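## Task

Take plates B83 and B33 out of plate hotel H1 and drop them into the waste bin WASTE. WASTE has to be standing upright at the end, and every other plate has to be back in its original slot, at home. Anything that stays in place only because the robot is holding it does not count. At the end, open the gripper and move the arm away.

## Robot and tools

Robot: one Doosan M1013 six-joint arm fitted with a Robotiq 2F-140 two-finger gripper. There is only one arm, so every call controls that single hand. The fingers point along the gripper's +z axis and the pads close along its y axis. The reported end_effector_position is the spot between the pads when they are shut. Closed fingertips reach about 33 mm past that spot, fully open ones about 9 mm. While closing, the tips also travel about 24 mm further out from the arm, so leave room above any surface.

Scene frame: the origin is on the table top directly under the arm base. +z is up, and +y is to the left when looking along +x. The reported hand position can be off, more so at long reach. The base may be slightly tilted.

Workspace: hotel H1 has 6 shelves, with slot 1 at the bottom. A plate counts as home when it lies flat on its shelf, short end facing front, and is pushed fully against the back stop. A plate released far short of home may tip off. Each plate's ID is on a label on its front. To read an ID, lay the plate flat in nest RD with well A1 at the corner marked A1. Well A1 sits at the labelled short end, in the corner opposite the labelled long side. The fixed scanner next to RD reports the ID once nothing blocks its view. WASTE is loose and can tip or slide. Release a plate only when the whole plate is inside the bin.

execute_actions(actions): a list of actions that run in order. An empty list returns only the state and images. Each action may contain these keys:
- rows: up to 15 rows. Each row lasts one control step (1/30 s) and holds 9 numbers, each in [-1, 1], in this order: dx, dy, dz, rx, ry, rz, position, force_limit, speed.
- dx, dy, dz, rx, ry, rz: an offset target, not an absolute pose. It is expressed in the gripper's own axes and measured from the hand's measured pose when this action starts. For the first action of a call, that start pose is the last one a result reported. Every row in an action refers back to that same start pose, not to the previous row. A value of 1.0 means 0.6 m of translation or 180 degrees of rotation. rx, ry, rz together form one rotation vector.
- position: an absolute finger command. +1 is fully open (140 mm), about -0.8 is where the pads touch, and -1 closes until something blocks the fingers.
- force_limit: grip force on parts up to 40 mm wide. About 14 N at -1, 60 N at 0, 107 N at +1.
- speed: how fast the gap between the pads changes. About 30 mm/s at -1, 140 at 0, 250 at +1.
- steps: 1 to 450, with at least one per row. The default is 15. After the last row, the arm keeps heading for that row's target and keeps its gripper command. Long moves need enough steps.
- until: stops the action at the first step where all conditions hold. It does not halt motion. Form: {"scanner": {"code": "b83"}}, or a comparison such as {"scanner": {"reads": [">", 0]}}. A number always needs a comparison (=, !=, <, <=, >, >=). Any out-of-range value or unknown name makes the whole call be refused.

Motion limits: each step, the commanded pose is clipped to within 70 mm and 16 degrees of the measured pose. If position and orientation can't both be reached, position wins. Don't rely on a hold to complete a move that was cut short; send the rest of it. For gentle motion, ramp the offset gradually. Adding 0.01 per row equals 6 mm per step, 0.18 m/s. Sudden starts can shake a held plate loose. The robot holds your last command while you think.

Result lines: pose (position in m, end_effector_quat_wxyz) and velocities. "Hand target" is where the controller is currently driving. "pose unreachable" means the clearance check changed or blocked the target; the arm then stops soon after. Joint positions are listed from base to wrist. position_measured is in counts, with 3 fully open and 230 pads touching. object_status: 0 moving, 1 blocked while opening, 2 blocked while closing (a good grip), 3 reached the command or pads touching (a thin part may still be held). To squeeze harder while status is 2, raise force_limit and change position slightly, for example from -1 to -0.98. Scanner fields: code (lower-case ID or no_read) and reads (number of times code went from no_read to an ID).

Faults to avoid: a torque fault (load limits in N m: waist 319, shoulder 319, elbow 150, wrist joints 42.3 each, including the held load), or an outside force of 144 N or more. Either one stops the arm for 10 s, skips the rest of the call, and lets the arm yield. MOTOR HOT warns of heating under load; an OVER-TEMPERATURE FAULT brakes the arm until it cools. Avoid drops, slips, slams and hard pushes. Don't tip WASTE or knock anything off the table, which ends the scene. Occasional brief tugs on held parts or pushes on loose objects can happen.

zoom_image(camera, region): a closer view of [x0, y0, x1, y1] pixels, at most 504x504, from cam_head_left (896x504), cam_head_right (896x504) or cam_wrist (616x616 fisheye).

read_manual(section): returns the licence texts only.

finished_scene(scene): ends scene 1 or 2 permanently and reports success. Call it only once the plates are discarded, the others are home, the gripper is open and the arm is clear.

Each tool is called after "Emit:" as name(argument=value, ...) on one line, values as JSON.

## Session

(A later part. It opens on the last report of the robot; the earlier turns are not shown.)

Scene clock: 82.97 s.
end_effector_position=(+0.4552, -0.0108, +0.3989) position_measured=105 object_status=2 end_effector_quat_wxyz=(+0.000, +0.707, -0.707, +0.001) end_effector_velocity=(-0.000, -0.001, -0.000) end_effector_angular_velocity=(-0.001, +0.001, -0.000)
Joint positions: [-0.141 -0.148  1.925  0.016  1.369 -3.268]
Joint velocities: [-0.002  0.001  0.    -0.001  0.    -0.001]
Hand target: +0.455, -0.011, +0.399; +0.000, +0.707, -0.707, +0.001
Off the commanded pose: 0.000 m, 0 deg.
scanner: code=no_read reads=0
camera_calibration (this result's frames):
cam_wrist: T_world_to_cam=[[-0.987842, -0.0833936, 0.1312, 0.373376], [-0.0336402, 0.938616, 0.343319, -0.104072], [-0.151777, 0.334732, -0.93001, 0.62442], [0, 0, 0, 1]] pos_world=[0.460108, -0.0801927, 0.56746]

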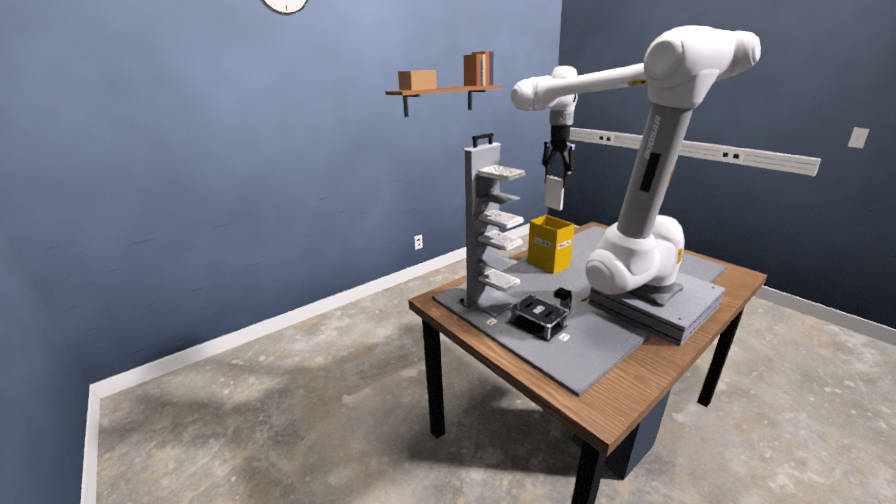

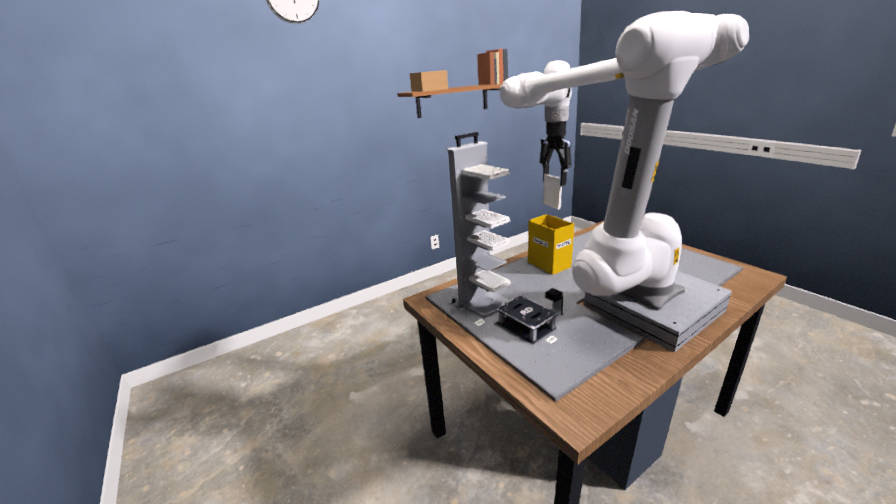

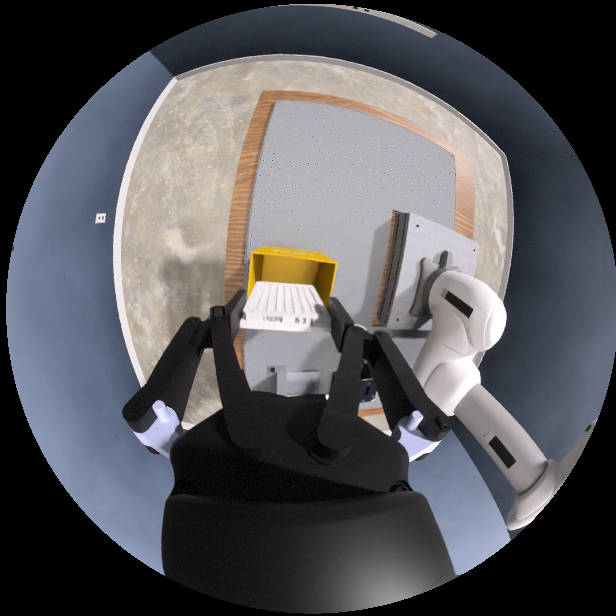

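Emit:
execute_actions(actions=[{"rows":[[-0.018,0.02,0.02,0,0,0,-1,0,0],[-0.018,0.02,0.05,0,0,0,-1,0,0],[-0.018,0.02,0.09,0,0,0,-1,0,0],[-0.018,0.02,0.25,0,0,0,-1,0,0]],"steps":35}])

Emit:
zoom_image(camera="cam_wrist", region=[160, 200, 420, 420])

Emit:
zoom_image(camera="cam_head_left", region=[490, 130, 650, 290])

Scene clock: 91.00 s.
end_effector_position=(+0.4436, -0.0002, +0.2489) position_measured=105 object_status=2 end_effector_quat_wxyz=(+0.000, +0.707, -0.707, +0.001) end_effector_velocity=(-0.000, +0.000, -0.000) end_effector_angular_velocity=(-0.000, +0.000, +0.001)
Joint positions: [-0.115 -0.076  2.148  0.018  1.072 -3.247]
Joint velocities: [ 0.  0.  0. -0.  0. -0.]
Hand target: +0.444, -0.000, +0.249; +0.000, +0.707, -0.707, +0.001
Off the commanded pose: 0.000 m, 0 deg.
scanner: code=no_read reads=0
camera_calibration (this result's frames):
cam_wrist: T_world_to_cam=[[-0.987839, -0.0834414, 0.131194, 0.382436], [-0.033686, 0.938611, 0.34333, -0.0629333], [-0.151788, 0.334735, -0.930007, 0.479577], [0, 0, 0, 1]] pos_world=[0.448459, -0.0695502, 0.417443]

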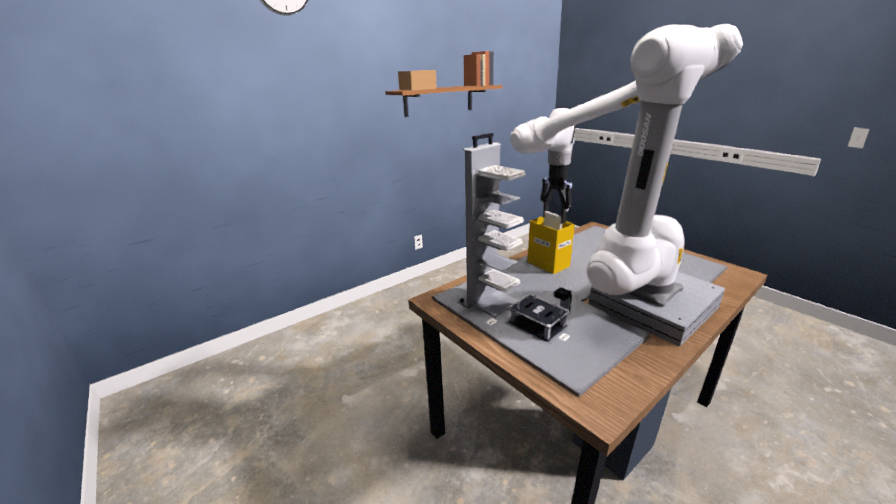

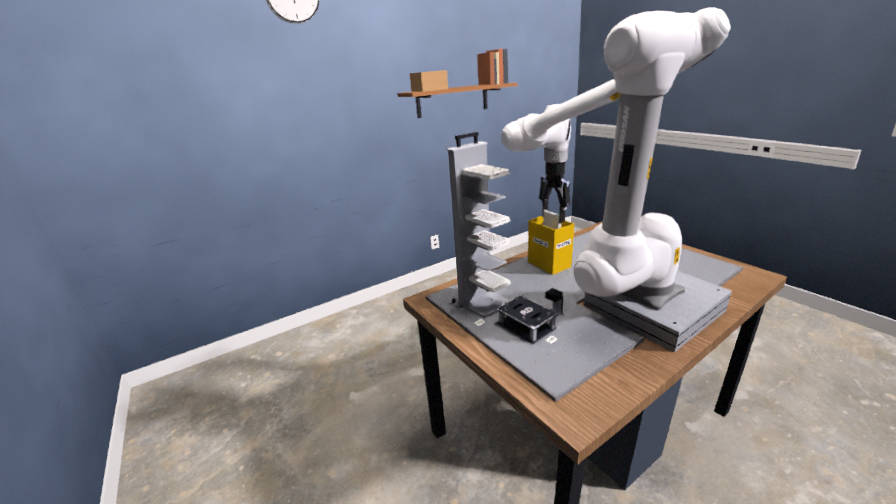

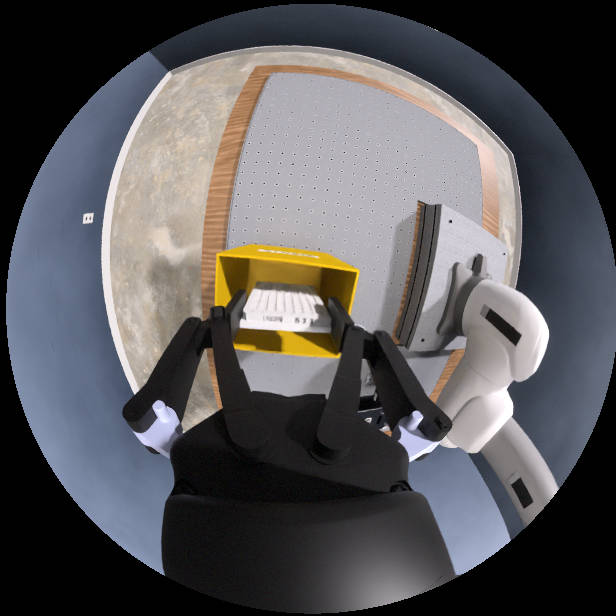

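Region (160, 200, 420, 420) of cam_wrist's 616x616 image, scaled by 1.938, with more detail than that image has; it fills the top 426 rows of this view, and the rest is white.

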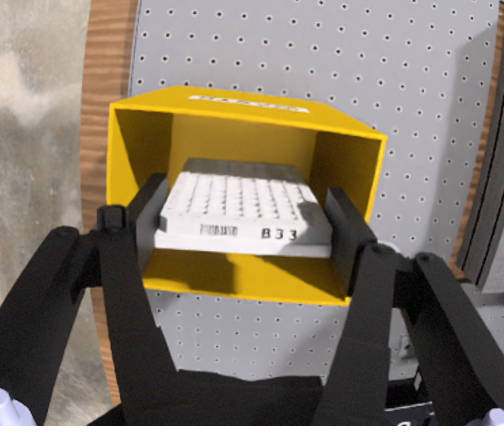

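Region (490, 130, 650, 290) of cam_head_left's 896x504 image, scaled by 3.150, with more detail than that image has.

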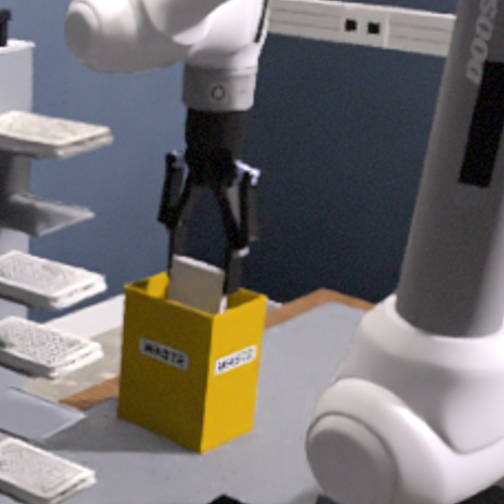

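Emit:
execute_actions(actions=[{"rows":[[0,0,0.02,0,0,0,-1,0,0],[0,0,0.04,0,0,0,-1,0,0],[0,0,0.06,0,0,0,-1,0,0],[0,0,0.08,0,0,0,-1,0,0],[0,0,0.105,0,0,0,-1,0,0]],"steps":22}])

Emit:
zoom_image(camera="cam_head_left", region=[500, 170, 600, 280])

Scene clock: 94.87 s.
end_effector_position=(+0.4437, -0.0002, +0.1859) position_measured=105 object_status=2 end_effector_quat_wxyz=(+0.000, +0.707, -0.707, +0.001) end_effector_velocity=(-0.000, -0.001, -0.001) end_effector_angular_velocity=(-0.000, +0.002, -0.003)
Joint positions: [-0.113 -0.009  2.219  0.02   0.934 -3.248]
Joint velocities: [-0.001  0.002 -0.    -0.     0.     0.001]
Hand target: +0.444, -0.000, +0.186; +0.000, +0.707, -0.707, +0.001
Off the commanded pose: 0.000 m, 0 deg.
scanner: code=no_read reads=0
camera_calibration (this result's frames):
cam_wrist: T_world_to_cam=[[-0.987839, -0.0834494, 0.131191, 0.39084], [-0.0336867, 0.938593, 0.343378, -0.0412783], [-0.151789, 0.334782, -0.92999, 0.421034], [0, 0, 0, 1]] pos_world=[0.448605, -0.0695959, 0.354457]

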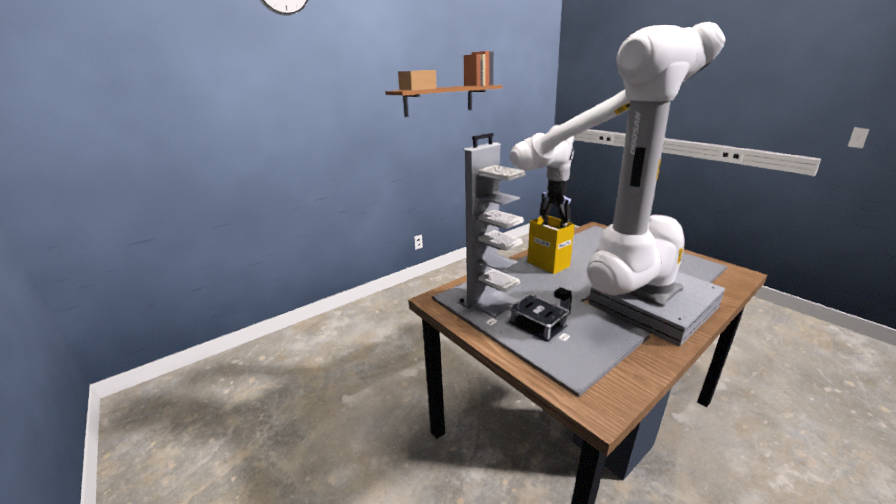

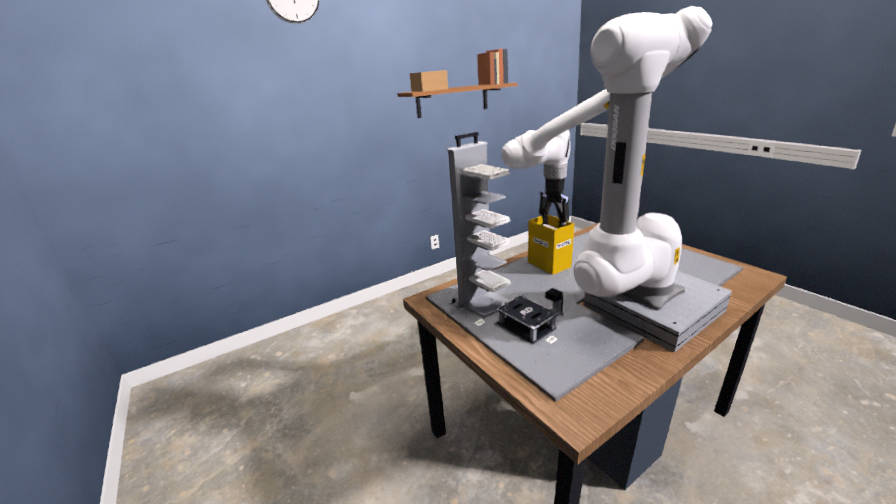

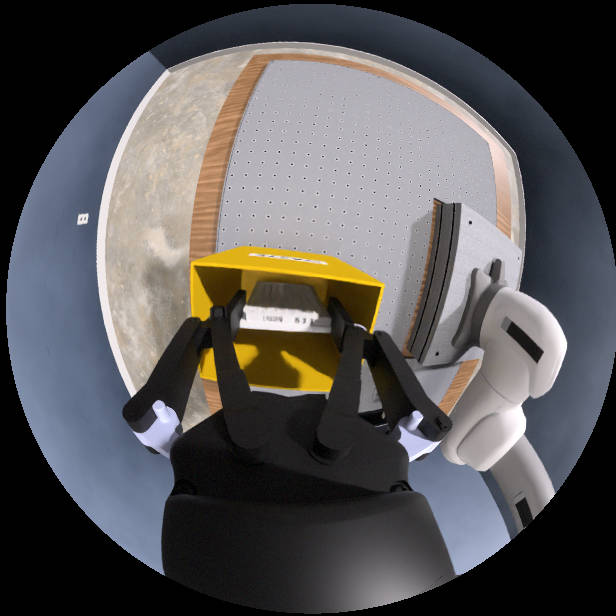

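Region (500, 170, 600, 280) of cam_head_left's 896x504 image, scaled by 4.582, with more detail than that image has; it fills the left 458 columns of this view, and the rest is white.

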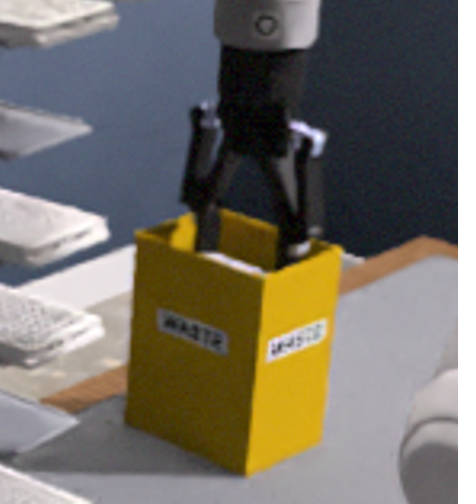

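Emit:
execute_actions(actions=[{"rows":[[0,0,0.01,0,0,0,-1,0,0],[0,0,0.02,0,0,0,-1,0,0]],"steps":10},{"rows":[[0,0,0,0,0,0,0.3,0,-0.5]],"steps":12},{"rows":[[0,0,-0.03,0,0,0,0.3,0,0],[0,0,-0.07,0,0,0,0.3,0,0],[0,0,-0.405,0,0,0,0.3,0,0]],"steps":28},{"rows":[[-0.367,0.461,0,0,0,-0.511,0.7,0,0]],"steps":50},{"rows":[[0,-0.305,0.25,0,0.417,0,0.7,0,0]],"steps":50}])

Emit:
zoom_image(camera="cam_head_left", region=[450, 200, 690, 360])

Scene clock: 105.97 s.
end_effector_position=(+0.1613, +0.4020, +0.2665) position_measured=41 object_status=3 end_effector_quat_wxyz=(-0.011, +0.792, +0.014, +0.610) end_effector_velocity=(-0.000, +0.000, -0.001) end_effector_angular_velocity=(-0.002, -0.000, -0.000)
Joint positions: [ 1.862  0.209  2.392 -1.209  1.484 -2.074]
Joint velocities: [ 0.001  0.003 -0.     0.001 -0.     0.   ]
Hand target: +0.161, +0.402, +0.266; -0.011, +0.792, +0.014, +0.610
Off the commanded pose: 0.001 m, 0 deg.
scanner: code=no_read reads=0
camera_calibration (this result's frames):
cam_wrist: T_world_to_cam=[[-0.0718078, -0.990885, 0.113975, 0.356493], [-0.570251, -0.0529662, -0.819761, 0.339124], [0.818326, -0.123859, -0.56125, 0.248142], [0, 0, 0, 1]] pos_world=[0.0159239, 0.40194, 0.376639]

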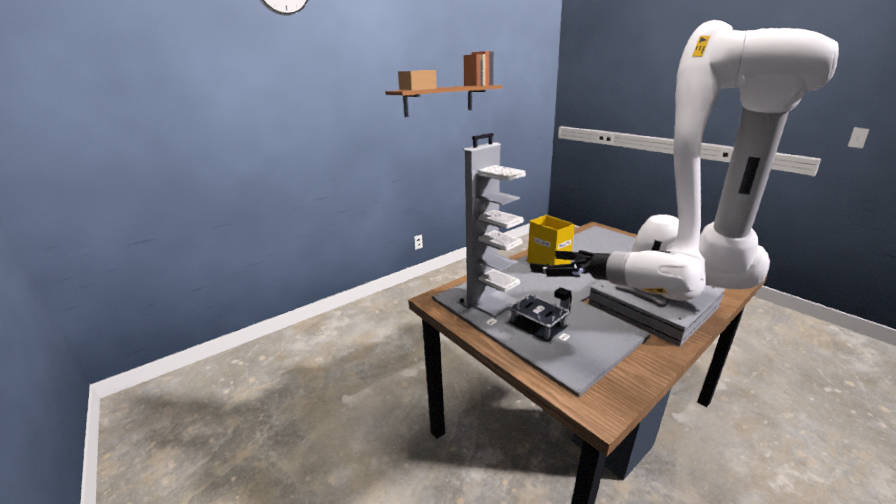

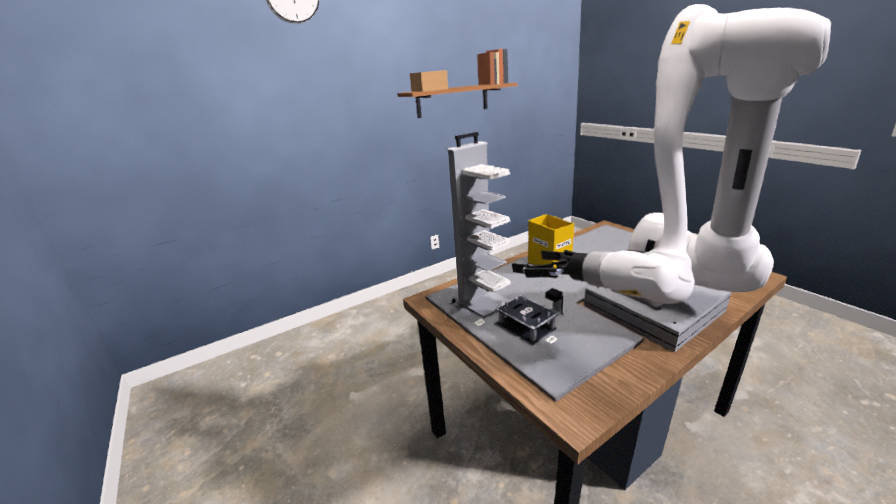

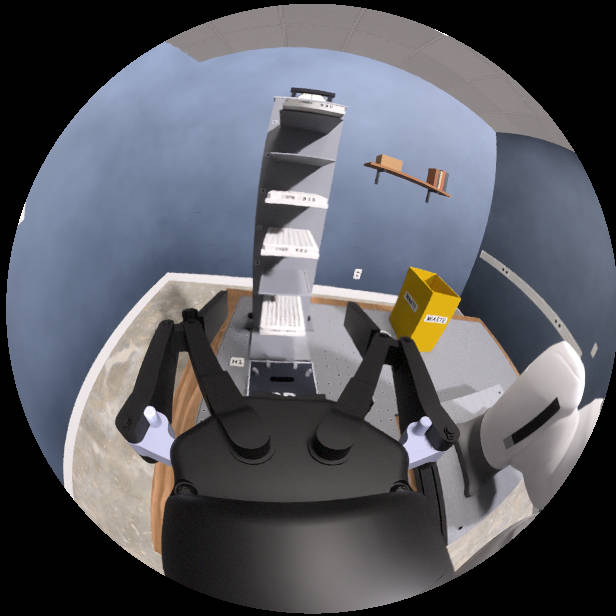

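Region (450, 200, 690, 360) of cam_head_left's 896x504 image, scaled by 2.100, with more detail than that image has.

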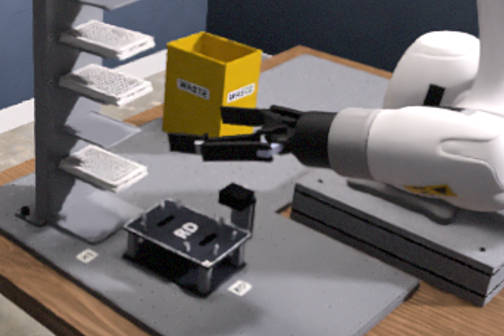

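Emit:
execute_actions(actions=[{"rows":[[-0.165,0,0.232,0,0,0,0.7,0,0]],"steps":30}])

Emit:
zoom_image(camera="cam_head_left", region=[460, 230, 630, 350])

Scene clock: 112.03 s.
end_effector_position=(+0.2703, +0.4061, +0.1353) position_measured=41 object_status=3 end_effector_quat_wxyz=(-0.011, +0.792, +0.014, +0.610) end_effector_velocity=(+0.000, +0.000, +0.000) end_effector_angular_velocity=(+0.001, -0.000, -0.000)
Joint positions: [ 1.594  0.495  2.468 -1.522  1.317 -1.738]
Joint velocities: [-0.    -0.001 -0.    -0.     0.    -0.   ]
Hand target: +0.270, +0.406, +0.135; -0.011, +0.792, +0.014, +0.610
Off the commanded pose: 0.000 m, 0 deg.
scanner: code=no_read reads=0
camera_calibration (this result's frames):
cam_wrist: T_world_to_cam=[[-0.0712903, -0.990941, 0.113818, 0.383183], [-0.570021, -0.0531649, -0.819908, 0.294029], [0.818531, -0.12333, -0.561067, 0.0854687], [0, 0, 0, 1]] pos_world=[0.124961, 0.405885, 0.245418]

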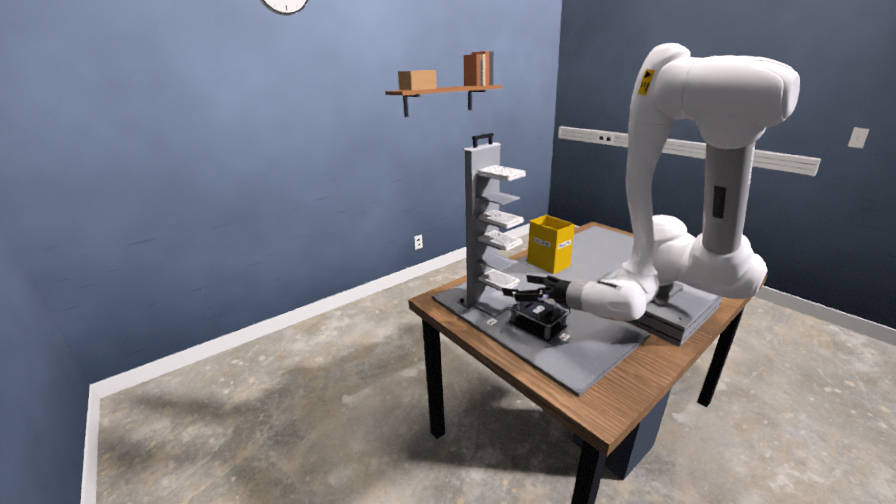

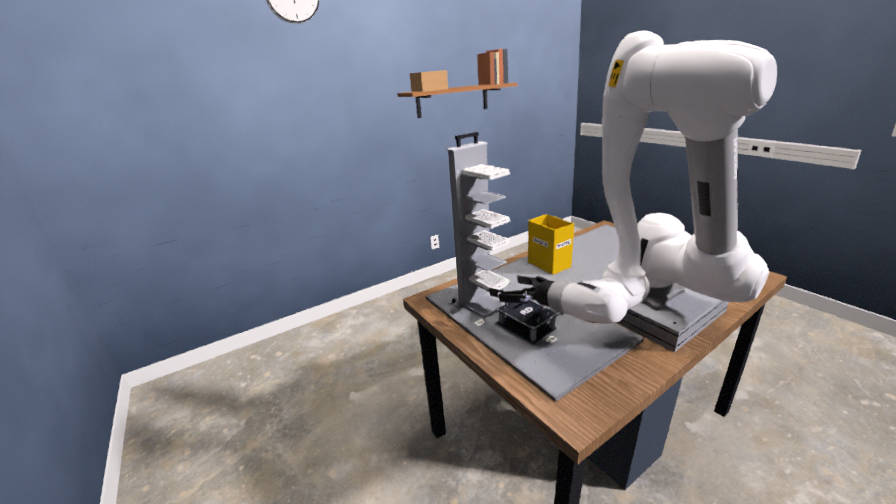

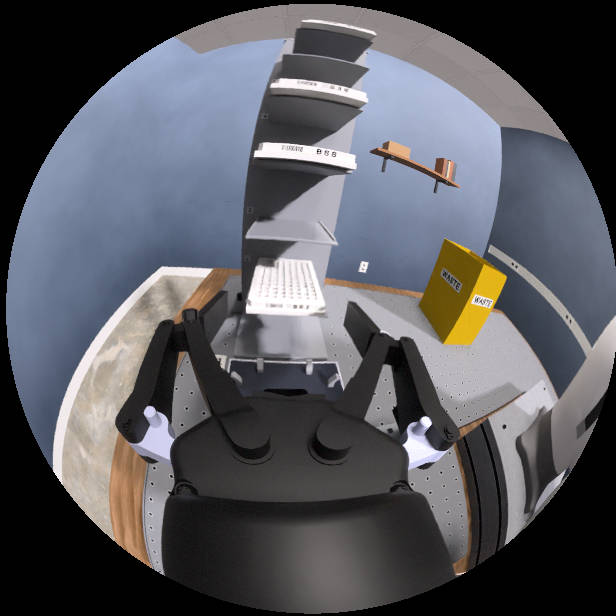

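Region (460, 230, 630, 350) of cam_head_left's 896x504 image, scaled by 2.965, with more detail than that image has; it fills the top 356 rows of this view, and the rest is white.

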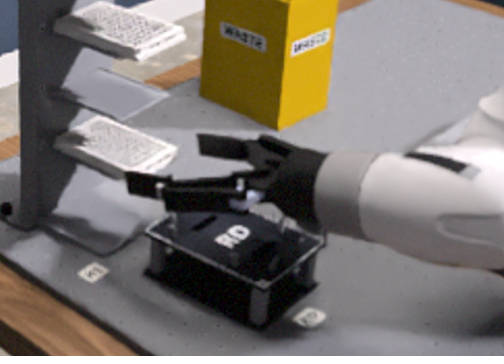

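Emit:
execute_actions(actions=[{"rows":[[-0.01,0,0.03,0,0,0,0.7,0,0],[-0.01,0,0.06,0,0,0,0.7,0,0],[0.005,0,0.12,0,0,0,0.7,0,0]],"steps":22},{"rows":[[0,0,0,0,0,0,-1,0,-0.5]],"steps":25}])

Emit:
zoom_image(camera="cam_head_left", region=[460, 230, 630, 350])

Scene clock: 117.00 s.
end_effector_position=(+0.3406, +0.4088, +0.1198) position_measured=87 object_status=2 end_effector_quat_wxyz=(-0.011, +0.792, +0.014, +0.611) end_effector_velocity=(-0.000, -0.000, -0.000) end_effector_angular_velocity=(-0.002, +0.000, +0.000)
Joint positions: [ 1.416  0.534  2.467 -1.709  1.29  -1.697]
Joint velocities: [-0.    -0.     0.     0.    -0.    -0.001]
Hand target: +0.341, +0.409, +0.120; -0.011, +0.792, +0.014, +0.611
Off the commanded pose: 0.000 m, 0 deg.
scanner: code=no_read reads=0
camera_calibration (this result's frames):
cam_wrist: T_world_to_cam=[[-0.0709817, -0.990975, 0.113711, 0.392528], [-0.569925, -0.0532659, -0.819969, 0.32152], [0.818625, -0.123009, -0.561, 0.0194648], [0, 0, 0, 1]] pos_world=[0.19517, 0.408506, 0.229922]

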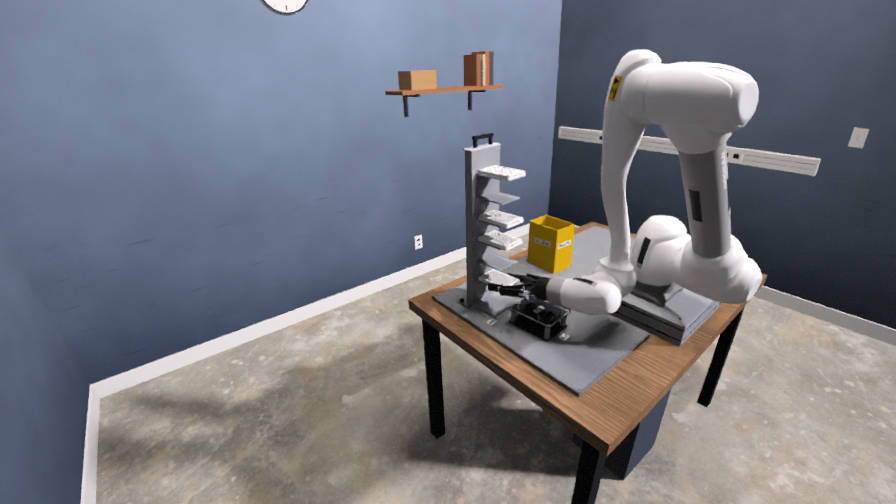

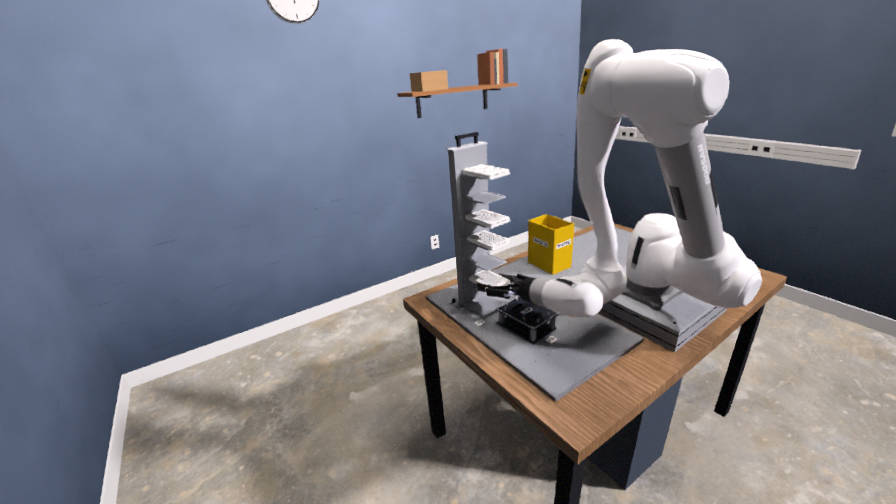

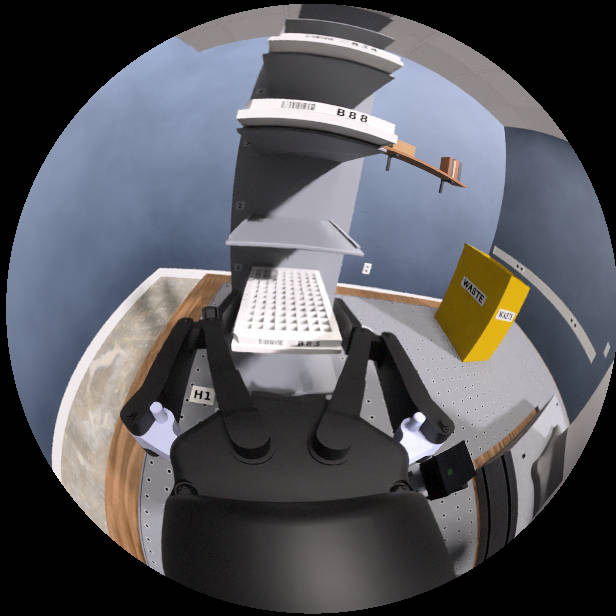

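Region (460, 230, 630, 350) of cam_head_left's 896x504 image, scaled by 2.965, with more detail than that image has; it fills the top 356 rows of this view, and the rest is white.

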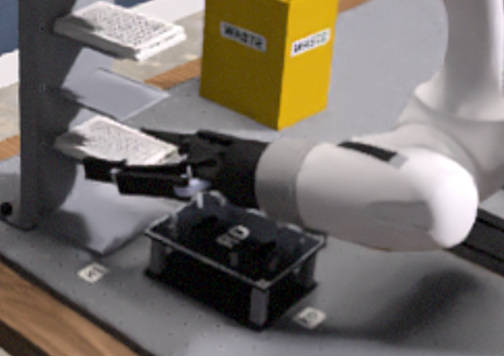

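Emit:
execute_actions(actions=[{"rows":[[0,0,0,0,0,0,0.6,0,0]],"steps":8},{"rows":[[0.006,0,-0.025,0,0,0,0.6,0,0]],"steps":12},{"rows":[[0,0,0,0,0,0,-1,0,-0.5]],"steps":25}])

Emit:
zoom_image(camera="cam_wrist", region=[180, 220, 400, 400])

Scene clock: 121.47 s.
end_effector_position=(+0.3272, +0.4075, +0.1271) position_measured=89 object_status=2 end_effector_quat_wxyz=(-0.010, +0.792, +0.014, +0.611) end_effector_velocity=(+0.000, -0.001, -0.000) end_effector_angular_velocity=(-0.003, -0.000, -0.002)
Joint positions: [ 1.449  0.515  2.47  -1.67   1.293 -1.715]
Joint velocities: [-0.001  0.001  0.     0.001  0.    -0.001]
Hand target: +0.327, +0.407, +0.127; -0.010, +0.792, +0.014, +0.611
Off the commanded pose: 0.000 m, 0 deg.
scanner: code=no_read reads=0
camera_calibration (this result's frames):
cam_wrist: T_world_to_cam=[[-0.0719073, -0.990835, 0.114346, 0.389701], [-0.569895, -0.0532708, -0.819989, 0.319853], [0.818566, -0.124128, -0.560841, 0.0347722], [0, 0, 0, 1]] pos_world=[0.181841, 0.407484, 0.237217]

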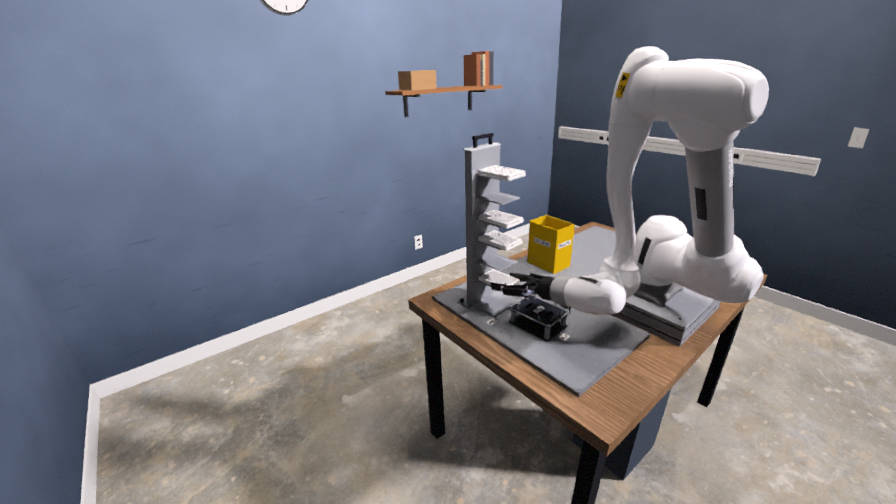

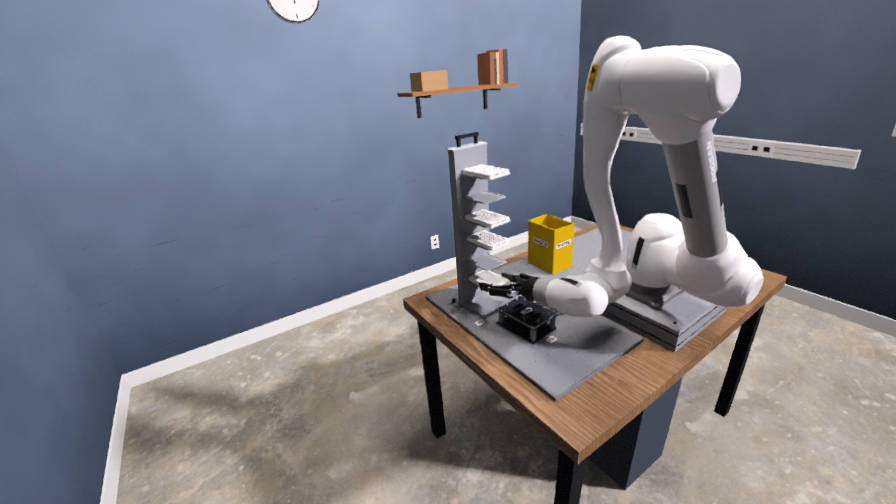

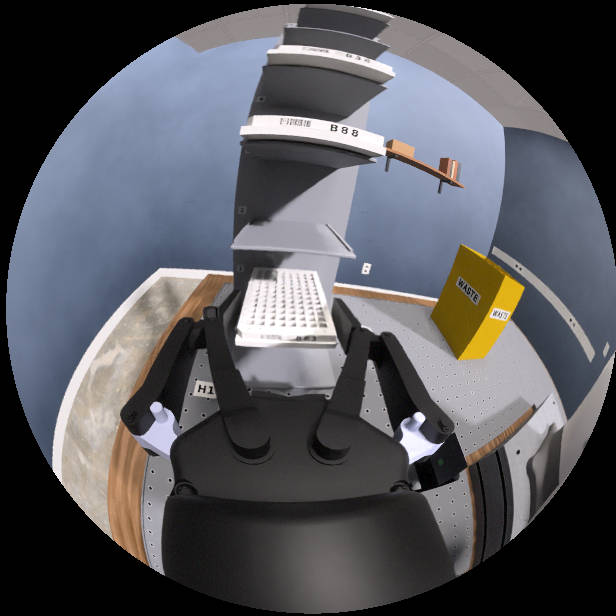

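Region (180, 220, 400, 400) of cam_wrist's 616x616 image, scaled by 2.291, with more detail than that image has; it fills the top 412 rows of this view, and the rest is white.

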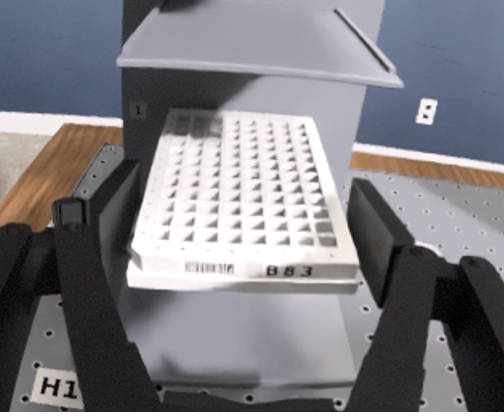

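Emit:
execute_actions(actions=[{"rows":[[0,0,0,0,0,0,0.45,0,0]],"steps":6},{"rows":[[0,-0.008,0,0,0,0,0.45,0,0]],"steps":10},{"rows":[[0,0,0,0,0,0,-1,0,-0.5]],"steps":20}])

Emit:
zoom_image(camera="cam_wrist", region=[180, 220, 400, 400])

Scene clock: 127.30 s.
end_effector_position=(+0.3274, +0.4109, +0.1270) position_measured=89 object_status=2 end_effector_quat_wxyz=(-0.009, +0.792, +0.014, +0.611) end_effector_velocity=(-0.000, +0.000, +0.000) end_effector_angular_velocity=(+0.001, +0.000, -0.000)
Joint positions: [ 1.45   0.517  2.462 -1.666  1.293 -1.722]
Joint velocities: [-0.    -0.001  0.    -0.    -0.     0.001]
Hand target: +0.327, +0.411, +0.127; -0.009, +0.792, +0.013, +0.611
Off the commanded pose: 0.000 m, 0 deg.
scanner: code=no_read reads=0
camera_calibration (this result's frames):
cam_wrist: T_world_to_cam=[[-0.0738711, -0.990531, 0.115719, 0.39342], [-0.569858, -0.0532994, -0.820013, 0.320009], [0.818416, -0.126518, -0.560525, 0.0359797], [0, 0, 0, 1]] pos_world=[0.181976, 0.411303, 0.237053]

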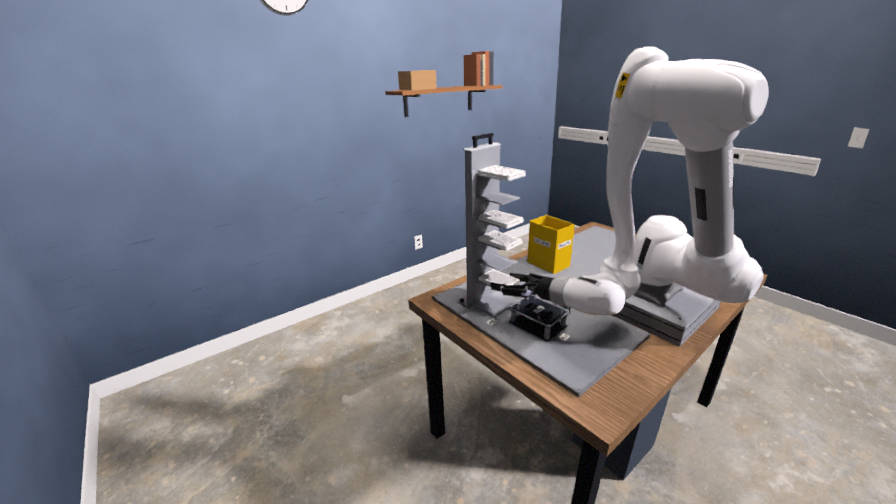

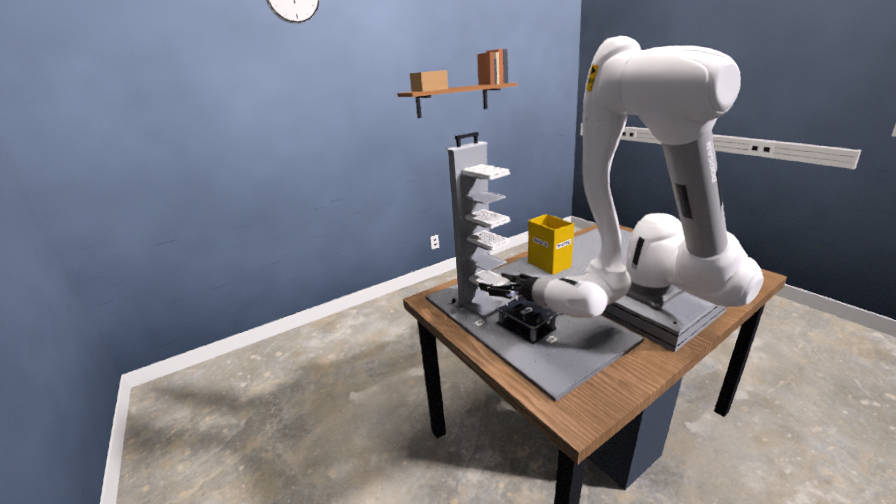

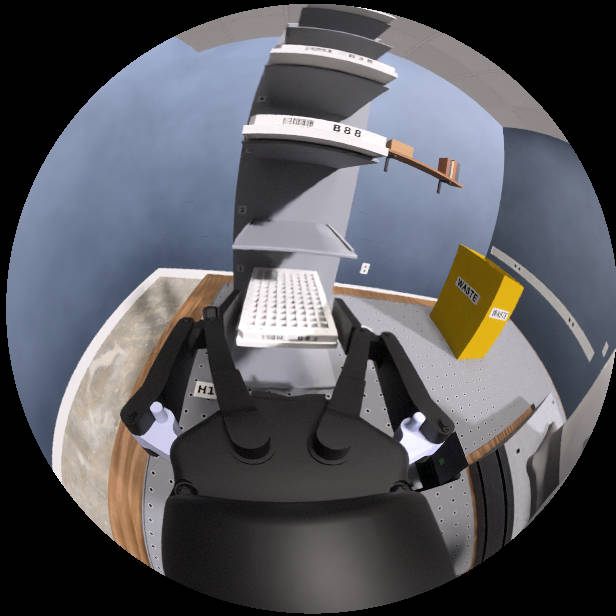

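Region (180, 220, 400, 400) of cam_wrist's 616x616 image, scaled by 2.291, with more detail than that image has; it fills the top 412 rows of this view, and the rest is white.

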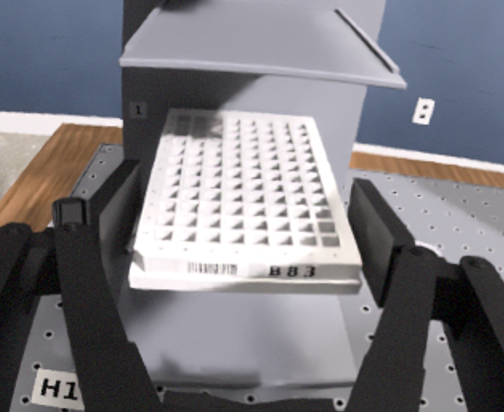

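Emit:
execute_actions(actions=[{"rows":[[0,0,0,0,0,0,0.6,0,0]],"steps":6},{"rows":[[0.007,0.003,0.008,0,0.02,0,0.6,0,0],[0.007,0.003,0.008,0,0.05,0,0.6,0,0]],"steps":18},{"rows":[[0,0,0,0,0,0,-1,0,-0.5]],"steps":22}])

Emit:
zoom_image(camera="cam_head_left", region=[460, 230, 630, 350])

Scene clock: 136.57 s.
end_effector_position=(+0.3331, +0.4094, +0.1299) position_measured=91 object_status=2 end_effector_quat_wxyz=(-0.011, +0.741, +0.013, +0.671) end_effector_velocity=(-0.001, -0.000, +0.000) end_effector_angular_velocity=(+0.000, +0.000, +0.000)
Joint positions: [ 1.459  0.64   2.456 -1.695  1.464 -1.6  ]
Joint velocities: [ 0.002 -0.     0.001  0.002  0.     0.001]
Hand target: +0.333, +0.409, +0.130; -0.010, +0.741, +0.013, +0.671
Off the commanded pose: 0.000 m, 0 deg.
scanner: code=no_read reads=0
camera_calibration (this result's frames):
cam_wrist: T_world_to_cam=[[-0.0900582, -0.991159, 0.0974359, 0.40008], [-0.434586, -0.0489186, -0.899301, 0.289011], [0.896116, -0.123334, -0.426339, -0.0118895], [0, 0, 0, 1]] pos_world=[0.172285, 0.409214, 0.215857]

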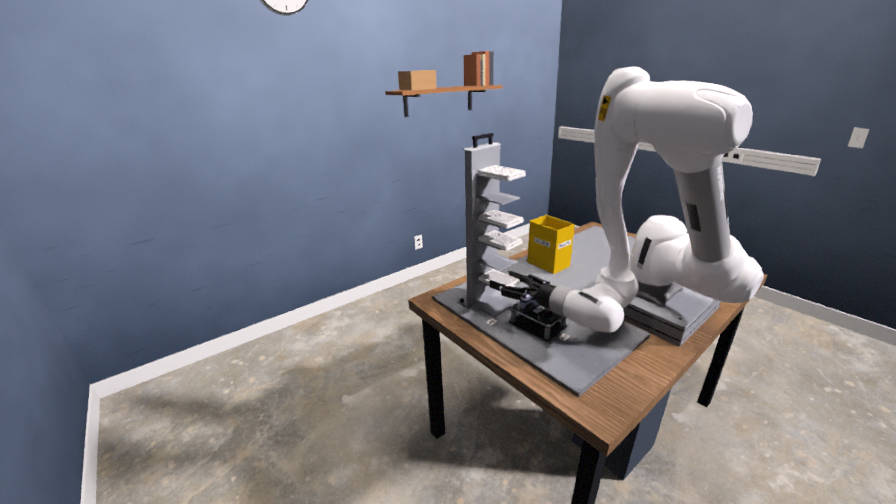

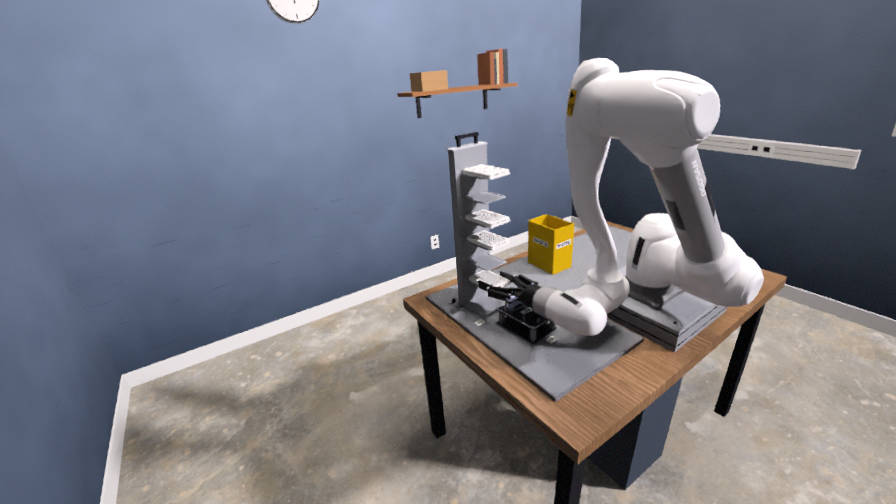

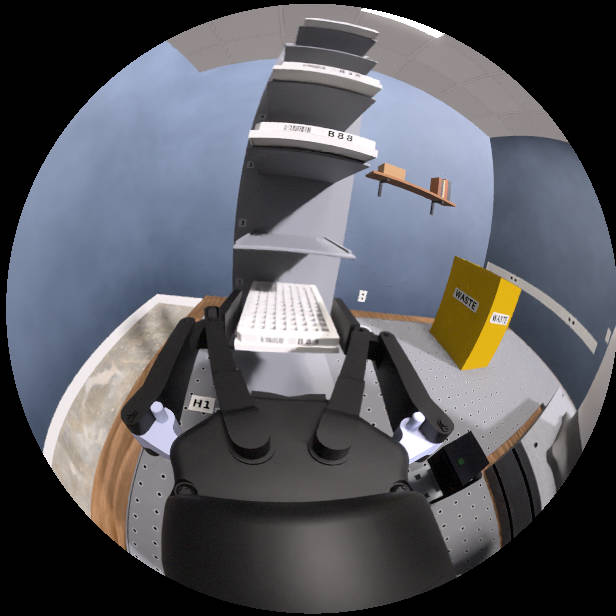

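Region (460, 230, 630, 350) of cam_head_left's 896x504 image, scaled by 2.965, with more detail than that image has; it fills the top 356 rows of this view, and the rest is white.

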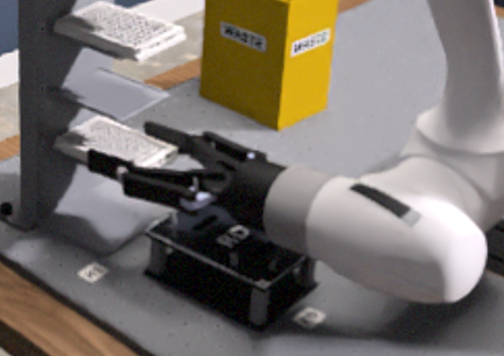

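Emit:
execute_actions(actions=[{"rows":[[0,0,0,0,0,0,0.6,0,0]],"steps":6},{"rows":[[-0.012,0,-0.033,0,0,0,0.6,0,0]],"steps":14},{"rows":[[0,0,0,0,0,0,-1,0.3,-0.5]],"steps":24}])

Scene clock: 141.77 s.
end_effector_position=(+0.3129, +0.4078, +0.1247) position_measured=91 object_status=2 end_effector_quat_wxyz=(-0.010, +0.741, +0.013, +0.671) end_effector_velocity=(+0.001, -0.001, -0.000) end_effector_angular_velocity=(+0.001, +0.001, -0.003)
Joint positions: [ 1.51   0.653  2.456 -1.644  1.467 -1.588]
Joint velocities: [-0.003 -0.     0.     0.    -0.001  0.001]
Hand target: +0.313, +0.408, +0.125; -0.010, +0.741, +0.013, +0.671
Off the commanded pose: 0.000 m, 0 deg.
scanner: code=no_read reads=0
camera_calibration (this result's frames):
cam_wrist: T_world_to_cam=[[-0.0913294, -0.990946, 0.0984074, 0.397293], [-0.434769, -0.049226, -0.899196, 0.275616], [0.895899, -0.124907, -0.426337, 0.00452762], [0, 0, 0, 1]] pos_world=[0.152058, 0.407829, 0.210667]

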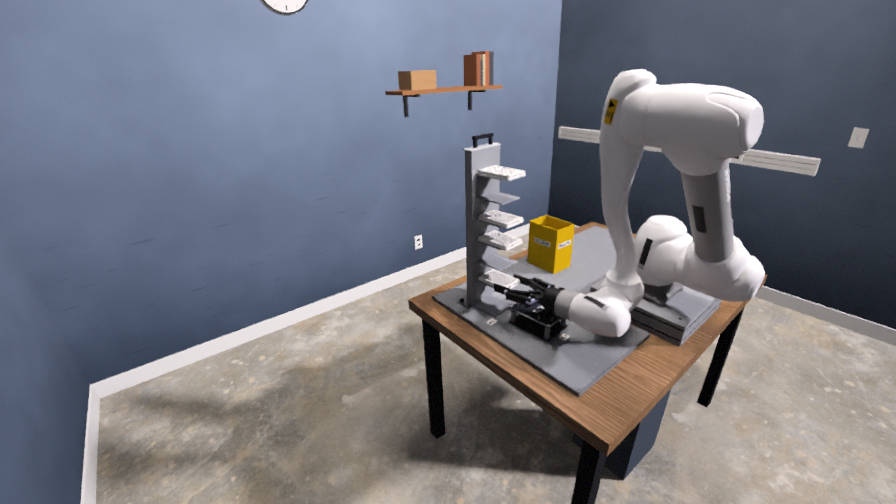

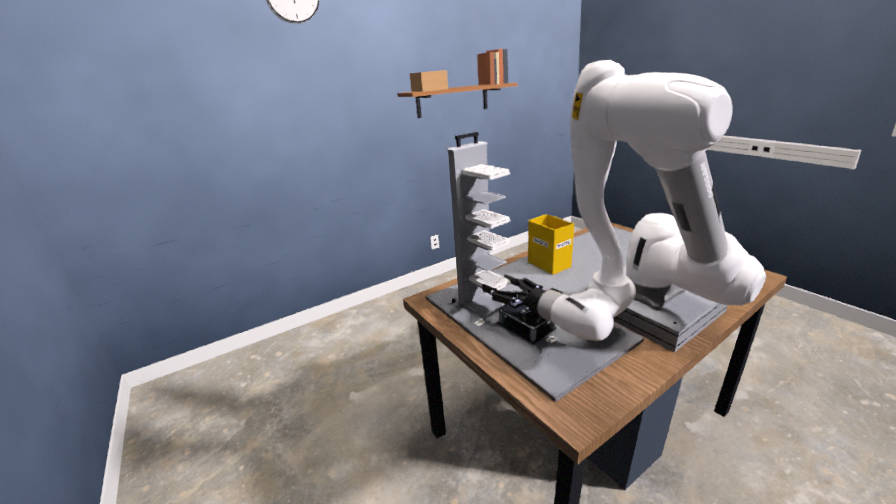

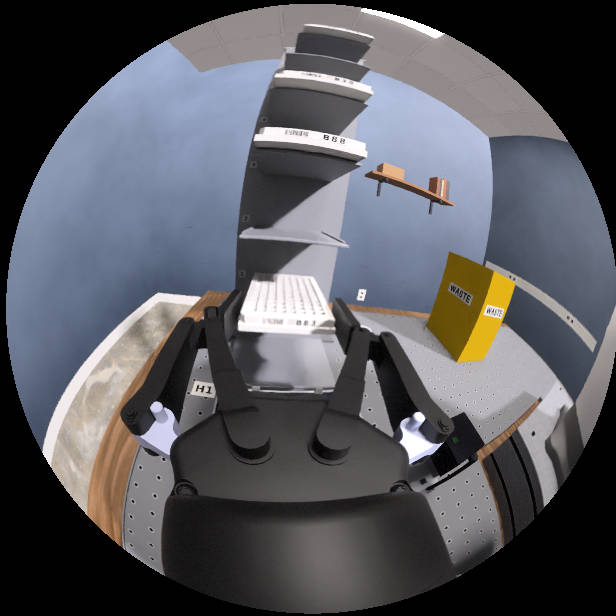

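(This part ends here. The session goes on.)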